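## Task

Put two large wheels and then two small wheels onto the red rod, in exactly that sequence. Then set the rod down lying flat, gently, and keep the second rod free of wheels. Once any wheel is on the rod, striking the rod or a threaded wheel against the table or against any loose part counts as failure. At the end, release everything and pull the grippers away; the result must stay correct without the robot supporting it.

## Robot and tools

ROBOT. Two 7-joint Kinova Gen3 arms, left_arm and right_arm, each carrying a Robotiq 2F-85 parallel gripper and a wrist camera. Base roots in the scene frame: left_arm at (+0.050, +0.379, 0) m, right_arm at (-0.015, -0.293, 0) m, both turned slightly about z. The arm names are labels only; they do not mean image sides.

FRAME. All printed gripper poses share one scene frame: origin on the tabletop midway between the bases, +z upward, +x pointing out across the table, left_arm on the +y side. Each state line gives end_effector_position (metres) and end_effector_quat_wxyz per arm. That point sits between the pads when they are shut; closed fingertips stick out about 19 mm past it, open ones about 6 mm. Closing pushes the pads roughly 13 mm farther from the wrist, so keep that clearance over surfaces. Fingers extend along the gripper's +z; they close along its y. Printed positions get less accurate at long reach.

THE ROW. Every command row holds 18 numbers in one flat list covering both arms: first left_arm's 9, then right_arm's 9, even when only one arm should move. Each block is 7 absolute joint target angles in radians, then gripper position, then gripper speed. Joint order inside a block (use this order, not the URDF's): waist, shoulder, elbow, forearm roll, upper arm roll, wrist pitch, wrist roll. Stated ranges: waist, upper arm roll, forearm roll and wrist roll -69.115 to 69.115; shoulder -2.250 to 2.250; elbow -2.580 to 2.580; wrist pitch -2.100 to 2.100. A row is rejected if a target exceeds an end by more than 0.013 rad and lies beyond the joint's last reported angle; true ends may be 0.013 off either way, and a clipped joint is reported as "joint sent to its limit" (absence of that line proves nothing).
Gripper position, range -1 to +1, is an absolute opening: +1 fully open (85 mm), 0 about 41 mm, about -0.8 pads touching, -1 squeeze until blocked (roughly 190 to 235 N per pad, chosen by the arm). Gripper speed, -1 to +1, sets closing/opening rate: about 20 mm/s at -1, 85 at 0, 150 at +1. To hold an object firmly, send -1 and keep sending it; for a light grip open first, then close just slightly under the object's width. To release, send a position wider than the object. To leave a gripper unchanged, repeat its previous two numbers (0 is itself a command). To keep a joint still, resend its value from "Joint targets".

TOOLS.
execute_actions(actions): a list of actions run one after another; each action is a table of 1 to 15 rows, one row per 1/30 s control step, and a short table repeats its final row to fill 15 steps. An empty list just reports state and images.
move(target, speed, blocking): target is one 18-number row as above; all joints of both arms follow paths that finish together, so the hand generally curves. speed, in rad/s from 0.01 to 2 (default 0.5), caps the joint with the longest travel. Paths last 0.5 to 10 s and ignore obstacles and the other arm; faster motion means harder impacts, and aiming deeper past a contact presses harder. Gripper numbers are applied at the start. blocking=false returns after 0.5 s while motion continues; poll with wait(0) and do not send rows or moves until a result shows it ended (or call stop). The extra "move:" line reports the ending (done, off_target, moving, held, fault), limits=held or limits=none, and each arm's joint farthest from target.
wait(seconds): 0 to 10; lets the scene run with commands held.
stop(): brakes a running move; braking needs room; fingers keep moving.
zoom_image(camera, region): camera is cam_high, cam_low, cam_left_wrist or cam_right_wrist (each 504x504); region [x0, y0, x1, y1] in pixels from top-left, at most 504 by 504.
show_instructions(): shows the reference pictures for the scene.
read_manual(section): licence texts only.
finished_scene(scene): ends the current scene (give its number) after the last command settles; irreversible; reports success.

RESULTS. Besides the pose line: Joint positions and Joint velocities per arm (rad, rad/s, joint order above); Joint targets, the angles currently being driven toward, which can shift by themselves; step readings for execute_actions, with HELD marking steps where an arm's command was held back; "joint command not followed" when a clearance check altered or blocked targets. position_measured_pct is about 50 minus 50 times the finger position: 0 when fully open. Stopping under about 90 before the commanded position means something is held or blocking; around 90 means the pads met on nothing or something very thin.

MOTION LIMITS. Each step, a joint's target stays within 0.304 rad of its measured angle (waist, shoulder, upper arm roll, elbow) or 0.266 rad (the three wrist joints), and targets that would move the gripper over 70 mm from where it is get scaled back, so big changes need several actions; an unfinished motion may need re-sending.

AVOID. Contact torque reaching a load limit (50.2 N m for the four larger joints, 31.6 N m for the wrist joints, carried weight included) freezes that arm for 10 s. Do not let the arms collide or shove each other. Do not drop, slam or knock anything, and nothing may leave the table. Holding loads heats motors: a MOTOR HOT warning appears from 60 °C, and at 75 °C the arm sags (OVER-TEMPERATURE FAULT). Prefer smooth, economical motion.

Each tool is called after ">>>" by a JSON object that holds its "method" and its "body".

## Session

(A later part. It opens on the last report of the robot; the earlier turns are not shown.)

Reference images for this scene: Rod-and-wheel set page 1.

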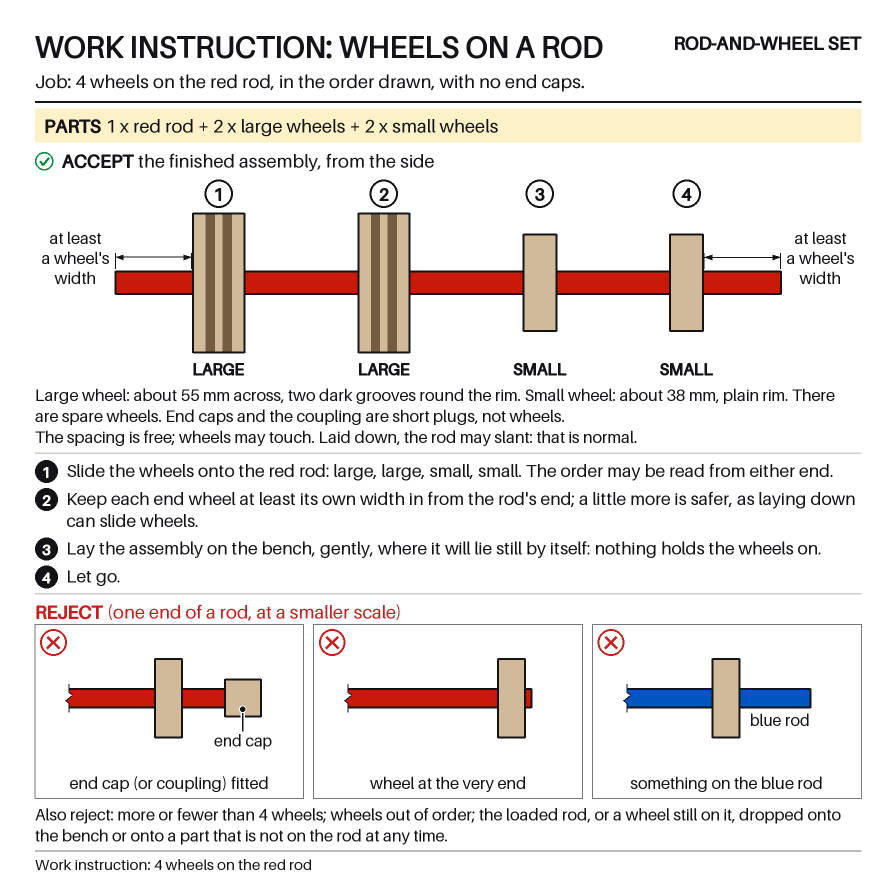

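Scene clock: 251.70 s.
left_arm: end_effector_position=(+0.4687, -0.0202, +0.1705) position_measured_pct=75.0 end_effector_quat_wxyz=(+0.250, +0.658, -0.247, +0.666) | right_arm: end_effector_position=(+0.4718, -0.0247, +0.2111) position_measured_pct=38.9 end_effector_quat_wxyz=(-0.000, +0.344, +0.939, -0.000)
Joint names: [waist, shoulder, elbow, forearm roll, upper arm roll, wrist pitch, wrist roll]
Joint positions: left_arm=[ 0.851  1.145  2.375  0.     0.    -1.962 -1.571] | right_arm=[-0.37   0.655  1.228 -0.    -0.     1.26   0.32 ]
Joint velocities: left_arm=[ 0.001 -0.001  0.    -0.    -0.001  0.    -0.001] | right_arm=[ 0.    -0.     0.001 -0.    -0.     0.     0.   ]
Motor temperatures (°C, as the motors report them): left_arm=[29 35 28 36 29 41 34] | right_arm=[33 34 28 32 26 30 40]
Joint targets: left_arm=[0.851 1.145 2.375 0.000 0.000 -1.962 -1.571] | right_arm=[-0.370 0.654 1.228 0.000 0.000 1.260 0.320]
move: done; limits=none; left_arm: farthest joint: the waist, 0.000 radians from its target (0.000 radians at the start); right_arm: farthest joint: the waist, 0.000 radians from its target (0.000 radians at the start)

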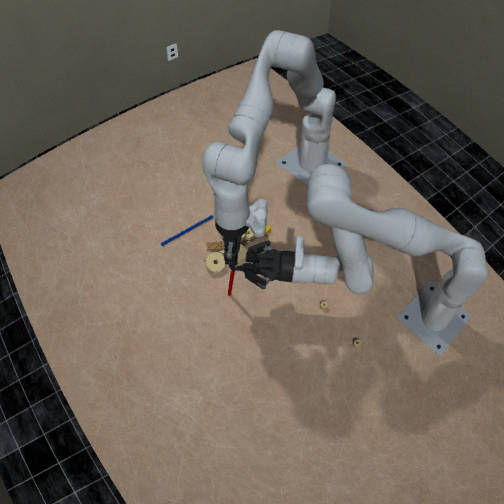

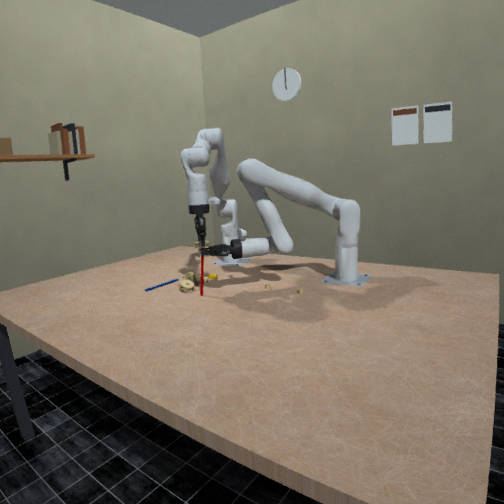

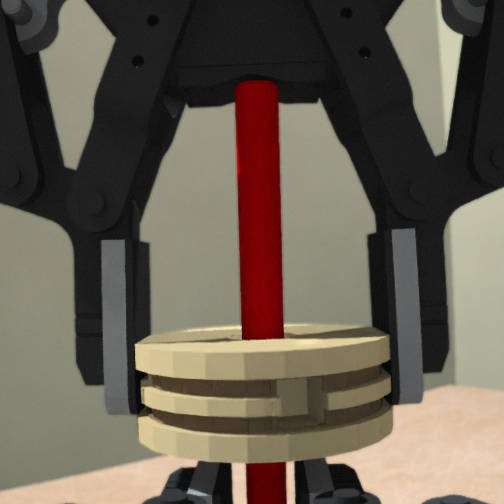

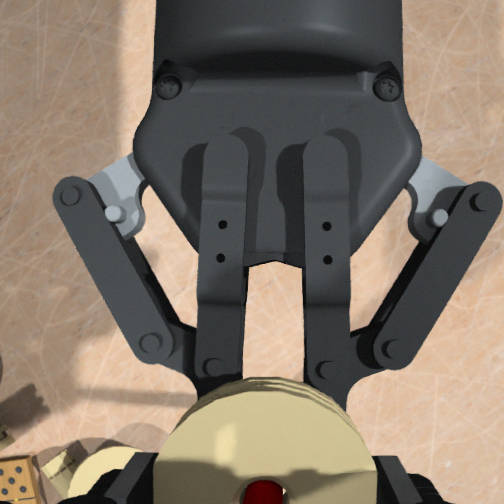

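>>> {"method": "move", "body": {"target": [0.851,1.140,2.3767,0,0,-1.9587,-1.5708,-0.5,-0.5,-0.3700,0.6545,1.2275,0,0,1.2596,0.32,-1,0], "speed": 0.015}}

>>> {"method": "move", "body": {"target": [0.851,1.140,2.3767,0,0,-1.9587,-1.5708,-1,-0.5,-0.3700,0.6545,1.2275,0,0,1.2596,0.32,-1,0], "speed": 0.015}}

>>> {"method": "zoom_image", "body": {"camera": "cam_low", "region": [180, 225, 230, 265]}}

Scene clock: 256.17 s.
left_arm: end_effector_position=(+0.4687, -0.0202, +0.1720) position_measured_pct=75.0 end_effector_quat_wxyz=(+0.250, +0.658, -0.247, +0.666) | right_arm: end_effector_position=(+0.4718, -0.0247, +0.2111) position_measured_pct=38.9 end_effector_quat_wxyz=(-0.000, +0.344, +0.939, -0.000)
Joint names: [waist, shoulder, elbow, forearm roll, upper arm roll, wrist pitch, wrist roll]
Joint positions: left_arm=[ 0.851  1.14   2.377 -0.     0.    -1.959 -1.571] | right_arm=[-0.37   0.655  1.228 -0.    -0.     1.26   0.32 ]
Joint velocities: left_arm=[-0.    -0.001  0.     0.    -0.     0.001  0.001] | right_arm=[ 0.  0. -0. -0.  0.  0.  0.]
Motor temperatures (°C, as the motors report them): left_arm=[29 35 28 36 29 41 34] | right_arm=[33 34 28 32 26 30 40]
Joint targets: left_arm=[0.851 1.140 2.377 0.000 0.000 -1.959 -1.571] | right_arm=[-0.370 0.654 1.228 0.000 0.000 1.260 0.320]
move: done; limits=none; left_arm: farthest joint: the waist, 0.000 radians from its target (0.000 radians at the start); right_arm: farthest joint: the waist, 0.000 radians from its target (0.000 radians at the start)

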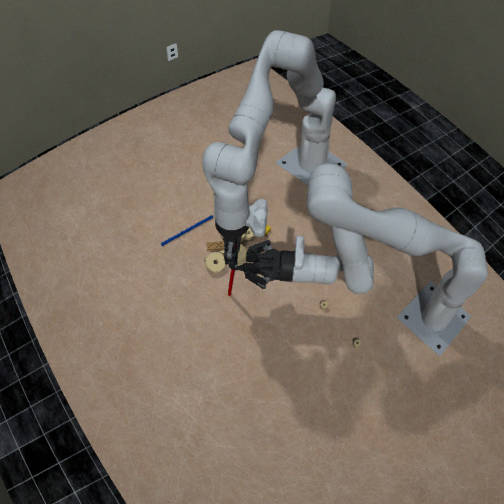

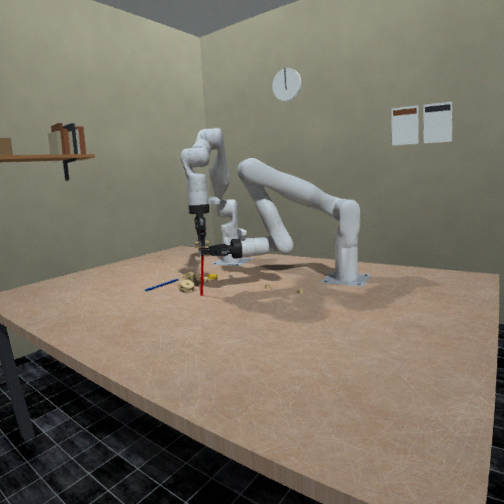

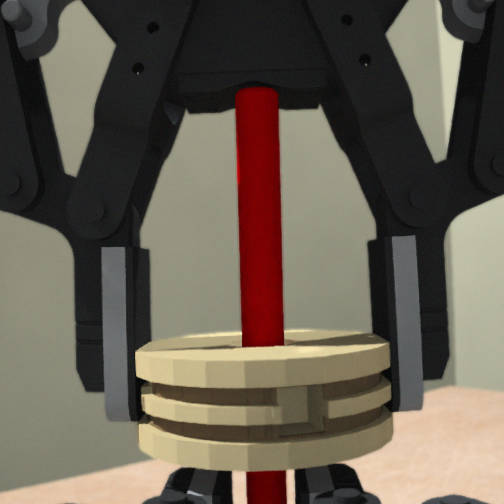

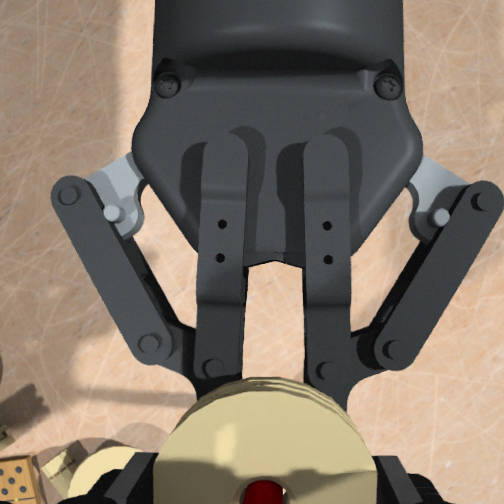

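Scene clock: 256.87 s.
left_arm: end_effector_position=(+0.4687, -0.0202, +0.1720) position_measured_pct=85.3 end_effector_quat_wxyz=(+0.250, +0.658, -0.247, +0.666) | right_arm: end_effector_position=(+0.4718, -0.0247, +0.2111) position_measured_pct=38.9 end_effector_quat_wxyz=(-0.000, +0.344, +0.939, -0.000)
Joint names: [waist, shoulder, elbow, forearm roll, upper arm roll, wrist pitch, wrist roll]
Joint positions: left_arm=[ 0.851  1.14   2.377  0.    -0.    -1.959 -1.571] | right_arm=[-0.37   0.655  1.227  0.     0.     1.26   0.32 ]
Joint velocities: left_arm=[-0.    -0.    -0.    -0.001 -0.     0.001  0.   ] | right_arm=[-0.  0.  0. -0.  0.  0.  0.]
Motor temperatures (°C, as the motors report them): left_arm=[29 35 28 36 29 41 34] | right_arm=[33 34 28 32 26 30 40]
Joint targets: left_arm=[0.851 1.140 2.377 0.000 0.000 -1.959 -1.571] | right_arm=[-0.370 0.654 1.228 0.000 0.000 1.260 0.320]
move: done; limits=none; left_arm: farthest joint: the waist, 0.000 radians from its target (0.000 radians at the start); right_arm: farthest joint: the waist, 0.000 radians from its target (0.000 radians at the start)

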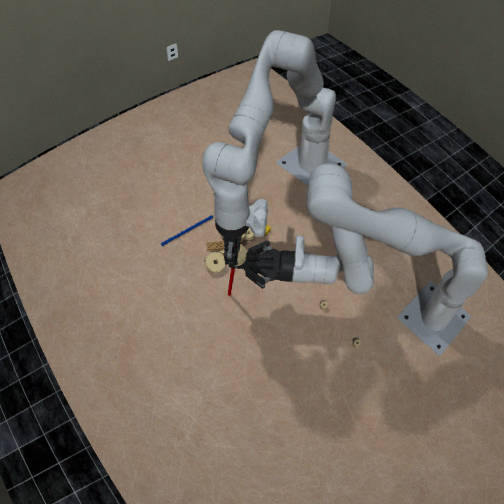

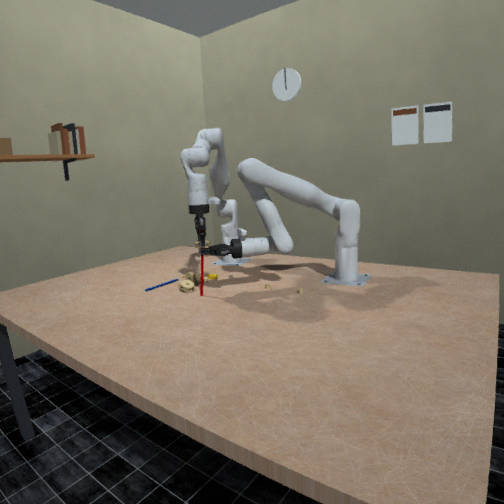

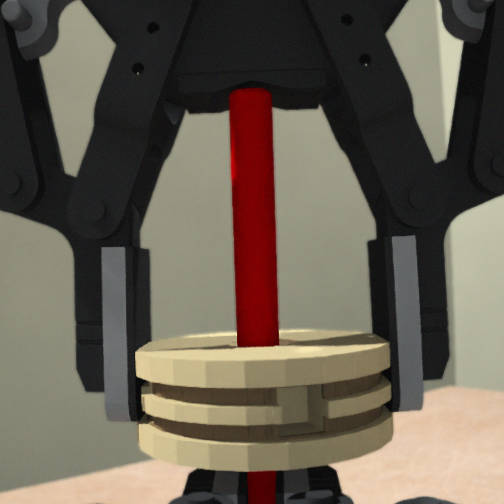

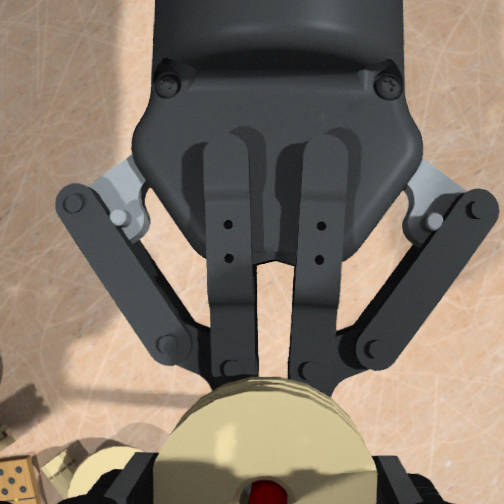

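Region (180, 225, 230, 265) of cam_low's 504x504 image, scaled by 10.080, with more detail than that image has; it fills the top 403 rows of this view, and the rest is white.

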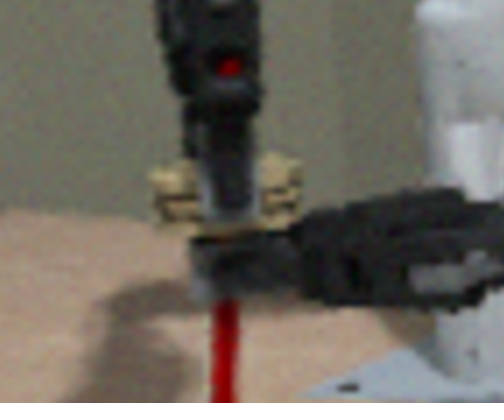

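>>> {"method": "move", "body": {"target": [0.851,1.140,2.3767,0,0,-1.9587,-1.5708,-1,-0.5,-0.3700,0.6545,1.2275,0,0,1.2596,0.32,0.5,-0.5], "speed": 0.02}}

>>> {"method": "move", "body": {"target": [0.851,1.140,2.3767,0,0,-1.9587,-1.5708,-1,-0.5,-0.3700,0.6392,1.1829,0,0,1.3195,0.32,0.5,-0.5], "speed": 0.08}}

>>> {"method": "move", "body": {"target": [0.851,1.140,2.3767,0,0,-1.9587,-1.5708,-1,-0.5,-0.3700,0.6392,1.1829,0,0,1.3195,0.32,-1,0], "speed": 0.08}}

>>> {"method": "zoom_image", "body": {"camera": "cam_low", "region": [180, 215, 240, 265]}}

Scene clock: 263.43 s.
left_arm: end_effector_position=(+0.4687, -0.0202, +0.1720) position_measured_pct=85.3 end_effector_quat_wxyz=(+0.250, +0.658, -0.247, +0.666) | right_arm: end_effector_position=(+0.4718, -0.0247, +0.2111) position_measured_pct=25.0 end_effector_quat_wxyz=(-0.000, +0.344, +0.939, -0.000)
Joint names: [waist, shoulder, elbow, forearm roll, upper arm roll, wrist pitch, wrist roll]
Joint positions: left_arm=[ 0.851  1.14   2.377 -0.     0.    -1.959 -1.571] | right_arm=[-0.37   0.655  1.227  0.     0.     1.26   0.32 ]
Joint velocities: left_arm=[-0.001 -0.     0.     0.001  0.     0.    -0.   ] | right_arm=[-0.  0.  0.  0. -0.  0.  0.]
Motor temperatures (°C, as the motors report them): left_arm=[29 35 28 36 29 41 34] | right_arm=[33 34 28 32 26 30 40]
Joint targets: left_arm=[0.851 1.140 2.377 0.000 0.000 -1.959 -1.571] | right_arm=[-0.370 0.654 1.228 0.000 0.000 1.260 0.320]
move: done; limits=none; left_arm: farthest joint: the waist, 0.000 radians from its target (0.000 radians at the start); right_arm: farthest joint: the waist, 0.000 radians from its target (0.000 radians at the start)

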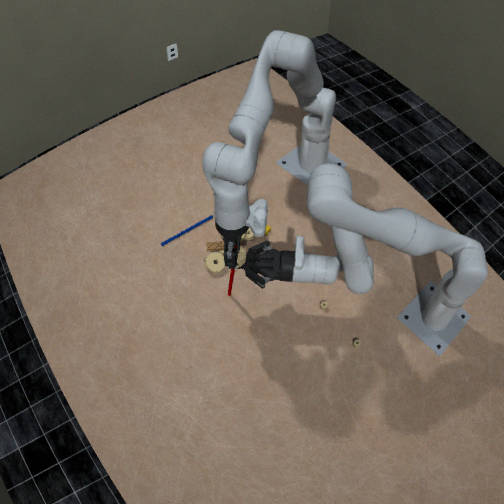

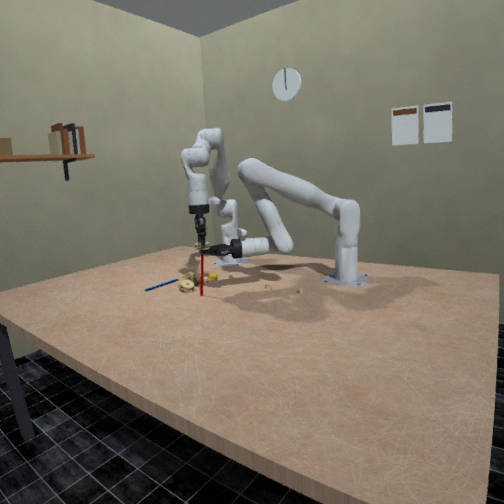

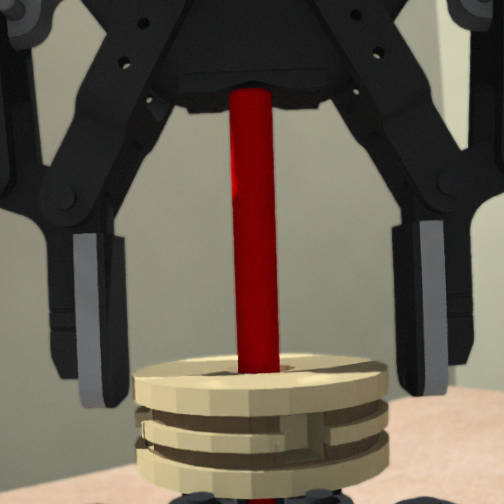

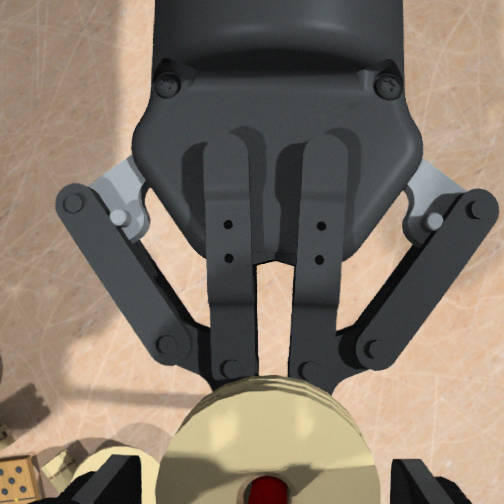

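Scene clock: 264.47 s.
left_arm: end_effector_position=(+0.4687, -0.0202, +0.1720) position_measured_pct=85.3 end_effector_quat_wxyz=(+0.250, +0.658, -0.247, +0.666) | right_arm: end_effector_position=(+0.4719, -0.0246, +0.2330) position_measured_pct=25.0 end_effector_quat_wxyz=(+0.000, +0.344, +0.939, +0.000)
Joint names: [waist, shoulder, elbow, forearm roll, upper arm roll, wrist pitch, wrist roll]
Joint positions: left_arm=[ 0.851  1.14   2.377 -0.     0.    -1.959 -1.571] | right_arm=[-0.37   0.639  1.183 -0.     0.     1.319  0.32 ]
Joint velocities: left_arm=[-0.001 -0.001  0.     0.     0.     0.    -0.   ] | right_arm=[-0. -0. -0. -0.  0.  0. -0.]
Motor temperatures (°C, as the motors report them): left_arm=[29 35 28 36 29 41 34] | right_arm=[33 34 28 32 26 30 40]
Joint targets: left_arm=[0.851 1.140 2.377 0.000 0.000 -1.959 -1.571] | right_arm=[-0.370 0.639 1.183 0.000 0.000 1.320 0.320]
move: done; limits=none; left_arm: farthest joint: the waist, 0.000 radians from its target (0.000 radians at the start); right_arm: farthest joint: the waist, 0.000 radians from its target (0.000 radians at the start)

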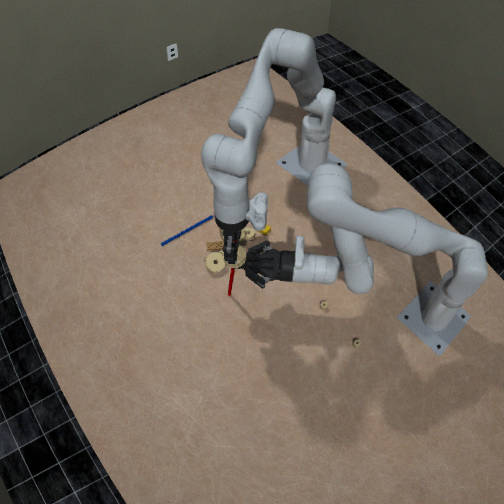

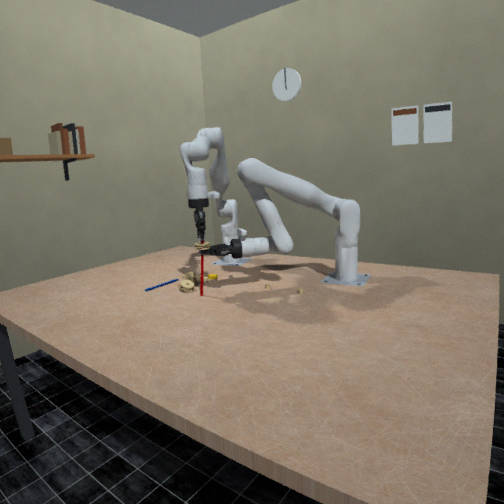

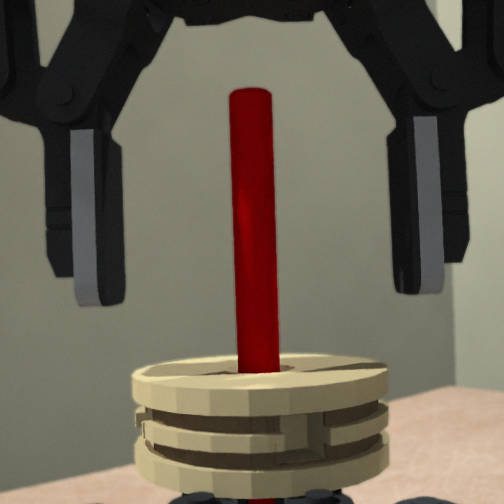

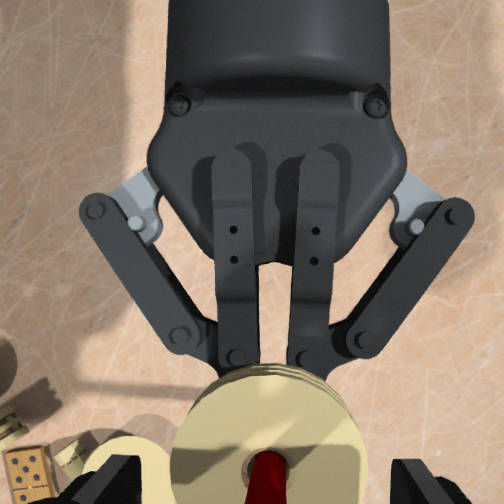

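Scene clock: 265.43 s.
left_arm: end_effector_position=(+0.4685, -0.0205, +0.1720) position_measured_pct=85.3 end_effector_quat_wxyz=(+0.251, +0.658, -0.247, +0.666) | right_arm: end_effector_position=(+0.4721, -0.0244, +0.2332) position_measured_pct=84.1 end_effector_quat_wxyz=(+0.000, +0.344, +0.939, +0.000)
Joint names: [waist, shoulder, elbow, forearm roll, upper arm roll, wrist pitch, wrist roll]
Joint positions: left_arm=[ 0.851  1.14   2.377 -0.     0.    -1.959 -1.571] | right_arm=[-0.37   0.639  1.183 -0.    -0.     1.319  0.32 ]
Joint velocities: left_arm=[ 0. -0.  0.  0. -0.  0. -0.] | right_arm=[-0.  0. -0.  0.  0. -0. -0.]
Motor temperatures (°C, as the motors report them): left_arm=[29 35 28 36 29 41 34] | right_arm=[33 34 28 32 26 30 40]
Joint targets: left_arm=[0.851 1.140 2.377 0.000 0.000 -1.959 -1.571] | right_arm=[-0.370 0.639 1.183 0.000 0.000 1.320 0.320]
move: done; limits=none; left_arm: farthest joint: the waist, 0.000 radians from its target (0.000 radians at the start); right_arm: farthest joint: the waist, 0.000 radians from its target (0.000 radians at the start)

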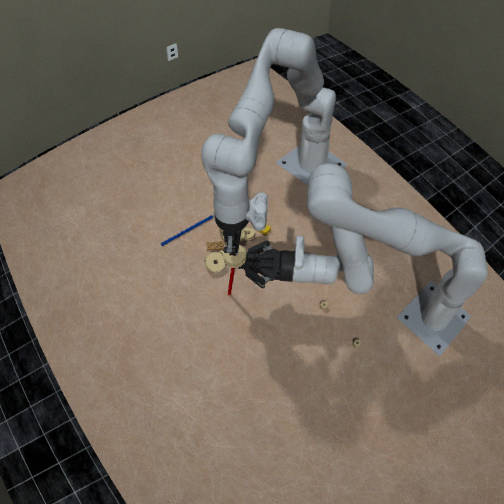

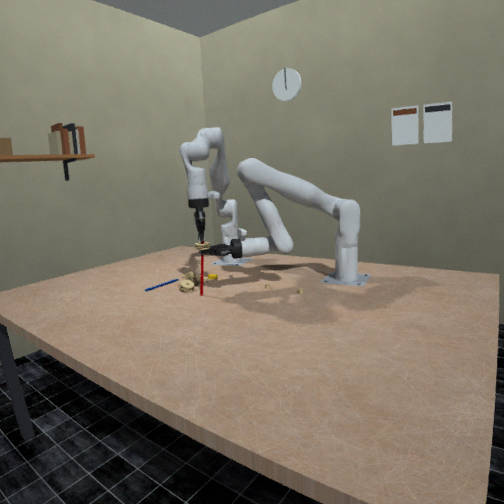

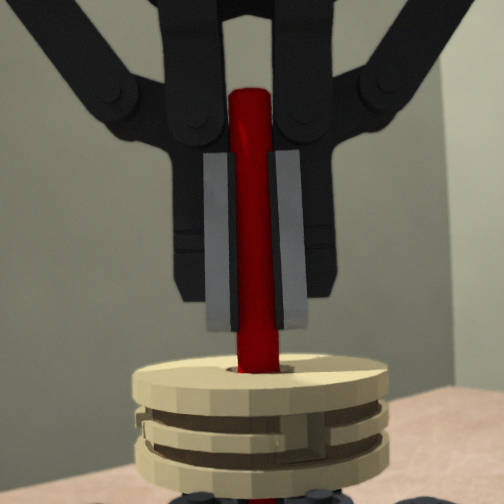

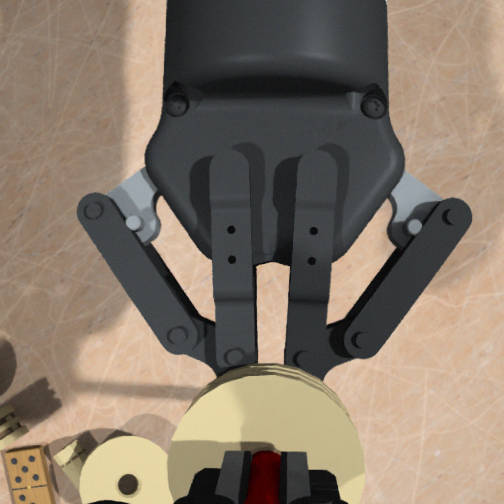

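Region (180, 215, 240, 265) of cam_low's 504x504 image, scaled by 8.400, with more detail than that image has.

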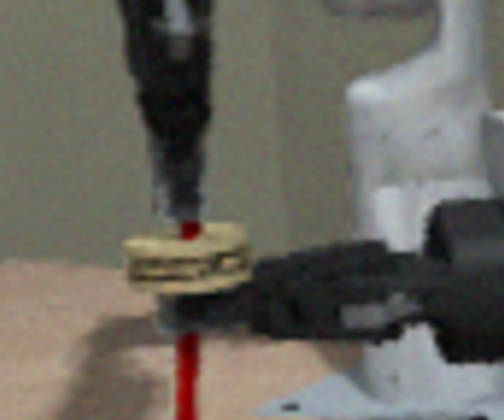

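>>> {"method": "move", "body": {"target": [0.851,1.140,2.3767,0,0,-1.9587,-1.5708,-0.55,-0.6,-0.3700,0.6392,1.1829,0,0,1.3195,0.32,-1,0], "speed": 0.02}}

>>> {"method": "move", "body": {"target": [0.851,1.1840,2.3580,0,0,-1.9840,-1.5708,-0.55,-0.6,-0.3700,0.6392,1.1829,0,0,1.3195,0.32,-1,0], "speed": 0.02}}

>>> {"method": "move", "body": {"target": [0.851,1.1840,2.3580,0,0,-1.9840,-1.5708,-1,-0.5,-0.3700,0.6392,1.1829,0,0,1.3195,0.32,-1,0], "speed": 0.02}}

Scene clock: 271.77 s.
left_arm: end_effector_position=(+0.4687, -0.0202, +0.1720) position_measured_pct=77.8 end_effector_quat_wxyz=(+0.250, +0.658, -0.247, +0.666) | right_arm: end_effector_position=(+0.4720, -0.0245, +0.2332) position_measured_pct=84.1 end_effector_quat_wxyz=(+0.000, +0.344, +0.939, +0.000)
Joint names: [waist, shoulder, elbow, forearm roll, upper arm roll, wrist pitch, wrist roll]
Joint positions: left_arm=[ 0.851  1.14   2.377 -0.     0.    -1.959 -1.571] | right_arm=[-0.37   0.639  1.183 -0.    -0.     1.319  0.32 ]
Joint velocities: left_arm=[0.001 0.    0.    0.001 0.    0.    0.   ] | right_arm=[ 0. -0. -0.  0. -0.  0. -0.]
Motor temperatures (°C, as the motors report them): left_arm=[29 35 28 36 29 41 34] | right_arm=[33 34 28 32 26 30 40]
Joint targets: left_arm=[0.851 1.140 2.377 0.000 0.000 -1.959 -1.571] | right_arm=[-0.370 0.639 1.183 0.000 0.000 1.320 0.320]
move: done; limits=none; left_arm: farthest joint: the waist, 0.000 radians from its target (0.000 radians at the start); right_arm: farthest joint: the waist, 0.000 radians from its target (0.000 radians at the start)

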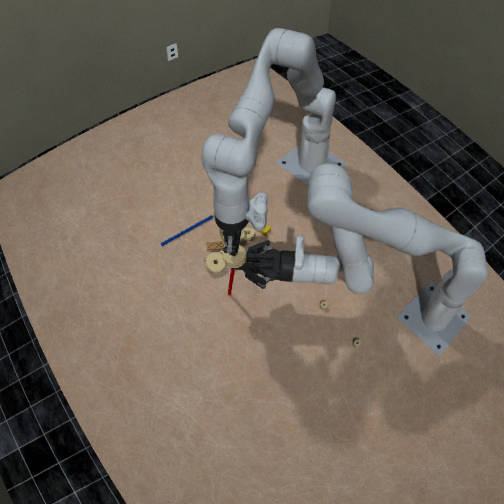

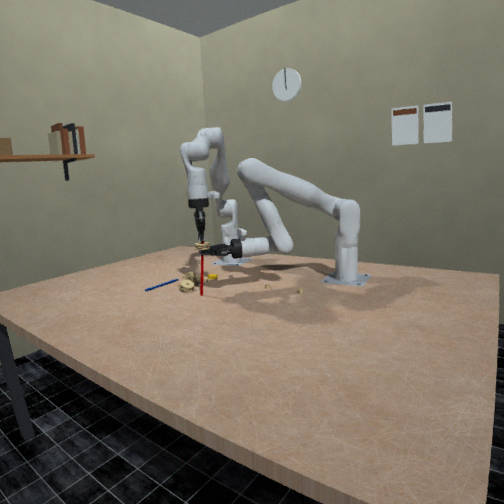

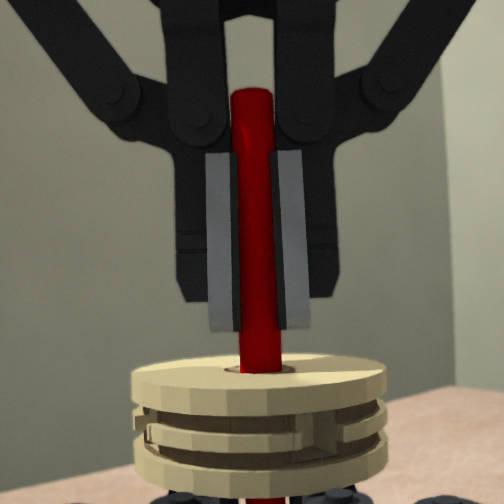

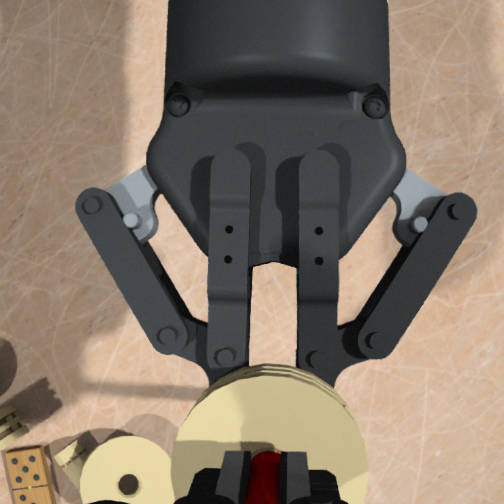

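Scene clock: 274.20 s.
left_arm: end_effector_position=(+0.4688, -0.0202, +0.1581) position_measured_pct=77.8 end_effector_quat_wxyz=(+0.250, +0.658, -0.247, +0.666) | right_arm: end_effector_position=(+0.4720, -0.0245, +0.2332) position_measured_pct=84.1 end_effector_quat_wxyz=(+0.000, +0.344, +0.939, +0.000)
Joint names: [waist, shoulder, elbow, forearm roll, upper arm roll, wrist pitch, wrist roll]
Joint positions: left_arm=[ 0.851  1.184  2.358 -0.     0.    -1.984 -1.571] | right_arm=[-0.37   0.639  1.183 -0.    -0.     1.319  0.32 ]
Joint velocities: left_arm=[-0.001  0.002 -0.     0.001  0.    -0.001  0.001] | right_arm=[-0.001 -0.    -0.    -0.    -0.     0.    -0.   ]
Motor temperatures (°C, as the motors report them): left_arm=[29 35 28 36 29 41 34] | right_arm=[33 34 28 32 26 30 40]
Joint targets: left_arm=[0.851 1.184 2.358 0.000 0.000 -1.984 -1.571] | right_arm=[-0.370 0.639 1.183 0.000 0.000 1.320 0.320]
move: done; limits=none; left_arm: farthest joint: the waist, 0.000 radians from its target (0.000 radians at the start); right_arm: farthest joint: the waist, 0.000 radians from its target (0.000 radians at the start)

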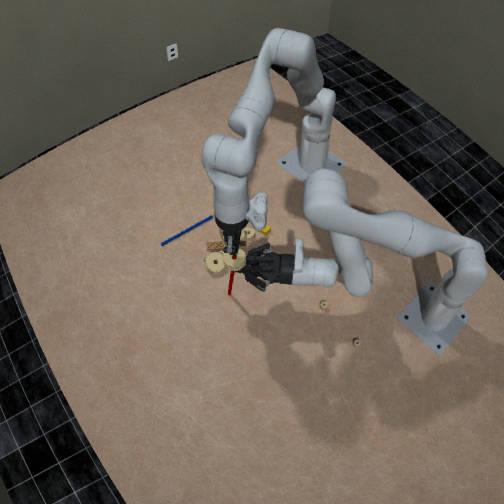

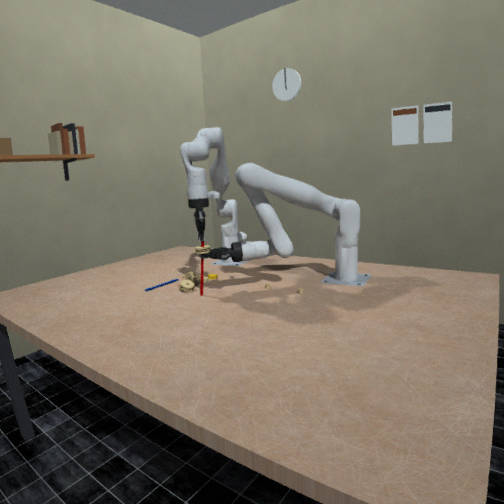

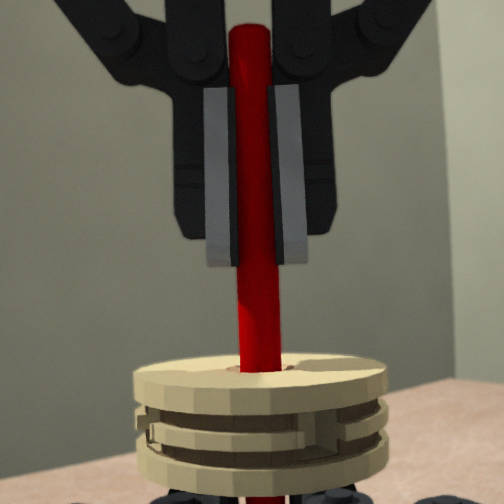

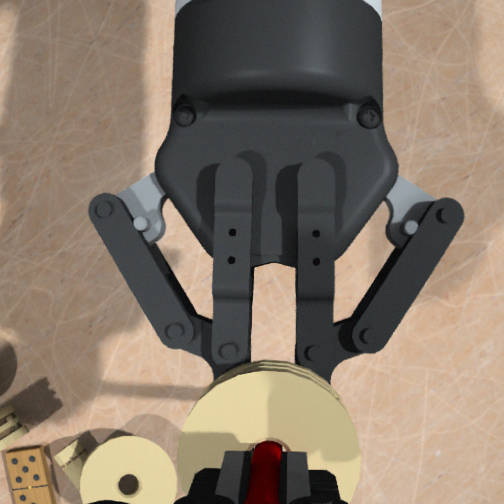

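Scene clock: 274.90 s.
left_arm: end_effector_position=(+0.4685, -0.0204, +0.1581) position_measured_pct=85.3 end_effector_quat_wxyz=(+0.251, +0.658, -0.247, +0.666) | right_arm: end_effector_position=(+0.4722, -0.0245, +0.2332) position_measured_pct=84.1 end_effector_quat_wxyz=(+0.000, +0.344, +0.939, +0.000)
Joint names: [waist, shoulder, elbow, forearm roll, upper arm roll, wrist pitch, wrist roll]
Joint positions: left_arm=[ 0.851  1.184  2.358 -0.     0.    -1.984 -1.571] | right_arm=[-0.37   0.639  1.183  0.     0.     1.319  0.32 ]
Joint velocities: left_arm=[ 0.001 -0.     0.    -0.    -0.     0.     0.   ] | right_arm=[ 0. -0.  0.  0. -0. -0. -0.]
Motor temperatures (°C, as the motors report them): left_arm=[29 35 28 36 29 41 34] | right_arm=[33 34 28 32 26 30 40]
Joint targets: left_arm=[0.851 1.184 2.358 0.000 0.000 -1.984 -1.571] | right_arm=[-0.370 0.639 1.183 0.000 0.000 1.320 0.320]
move: done; limits=none; left_arm: farthest joint: the waist, 0.000 radians from its target (0.000 radians at the start); right_arm: farthest joint: the waist, 0.000 radians from its target (0.000 radians at the start)

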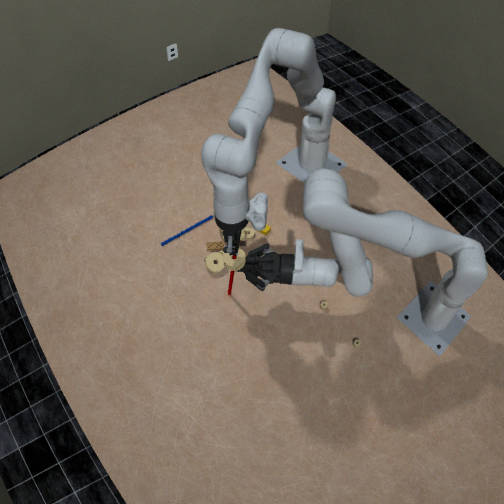

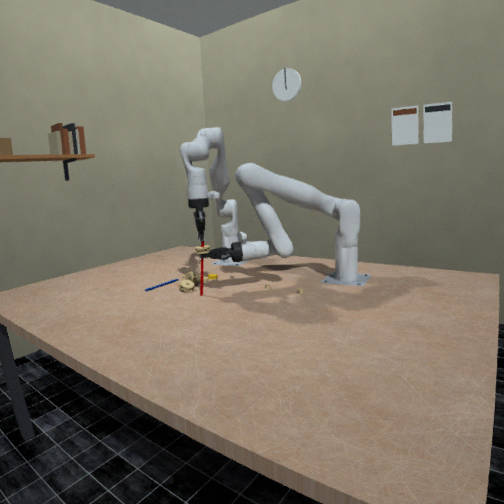

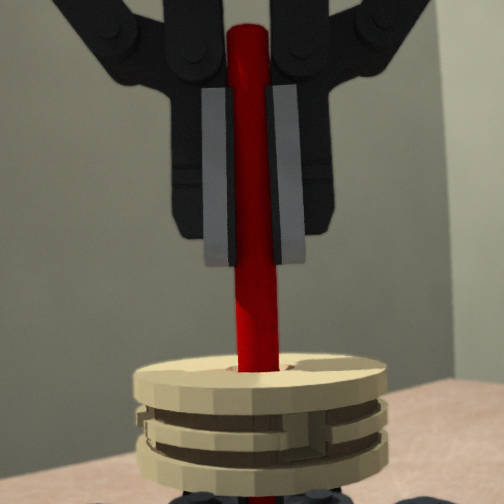

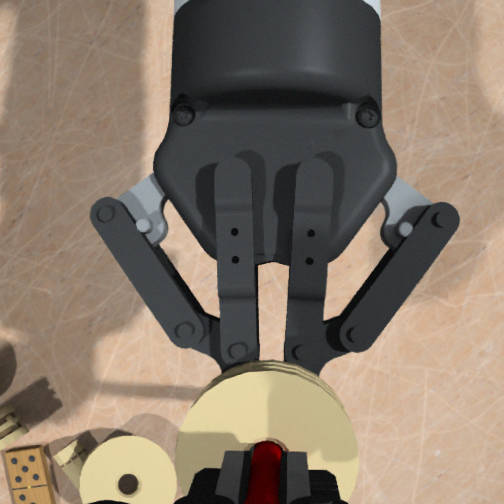

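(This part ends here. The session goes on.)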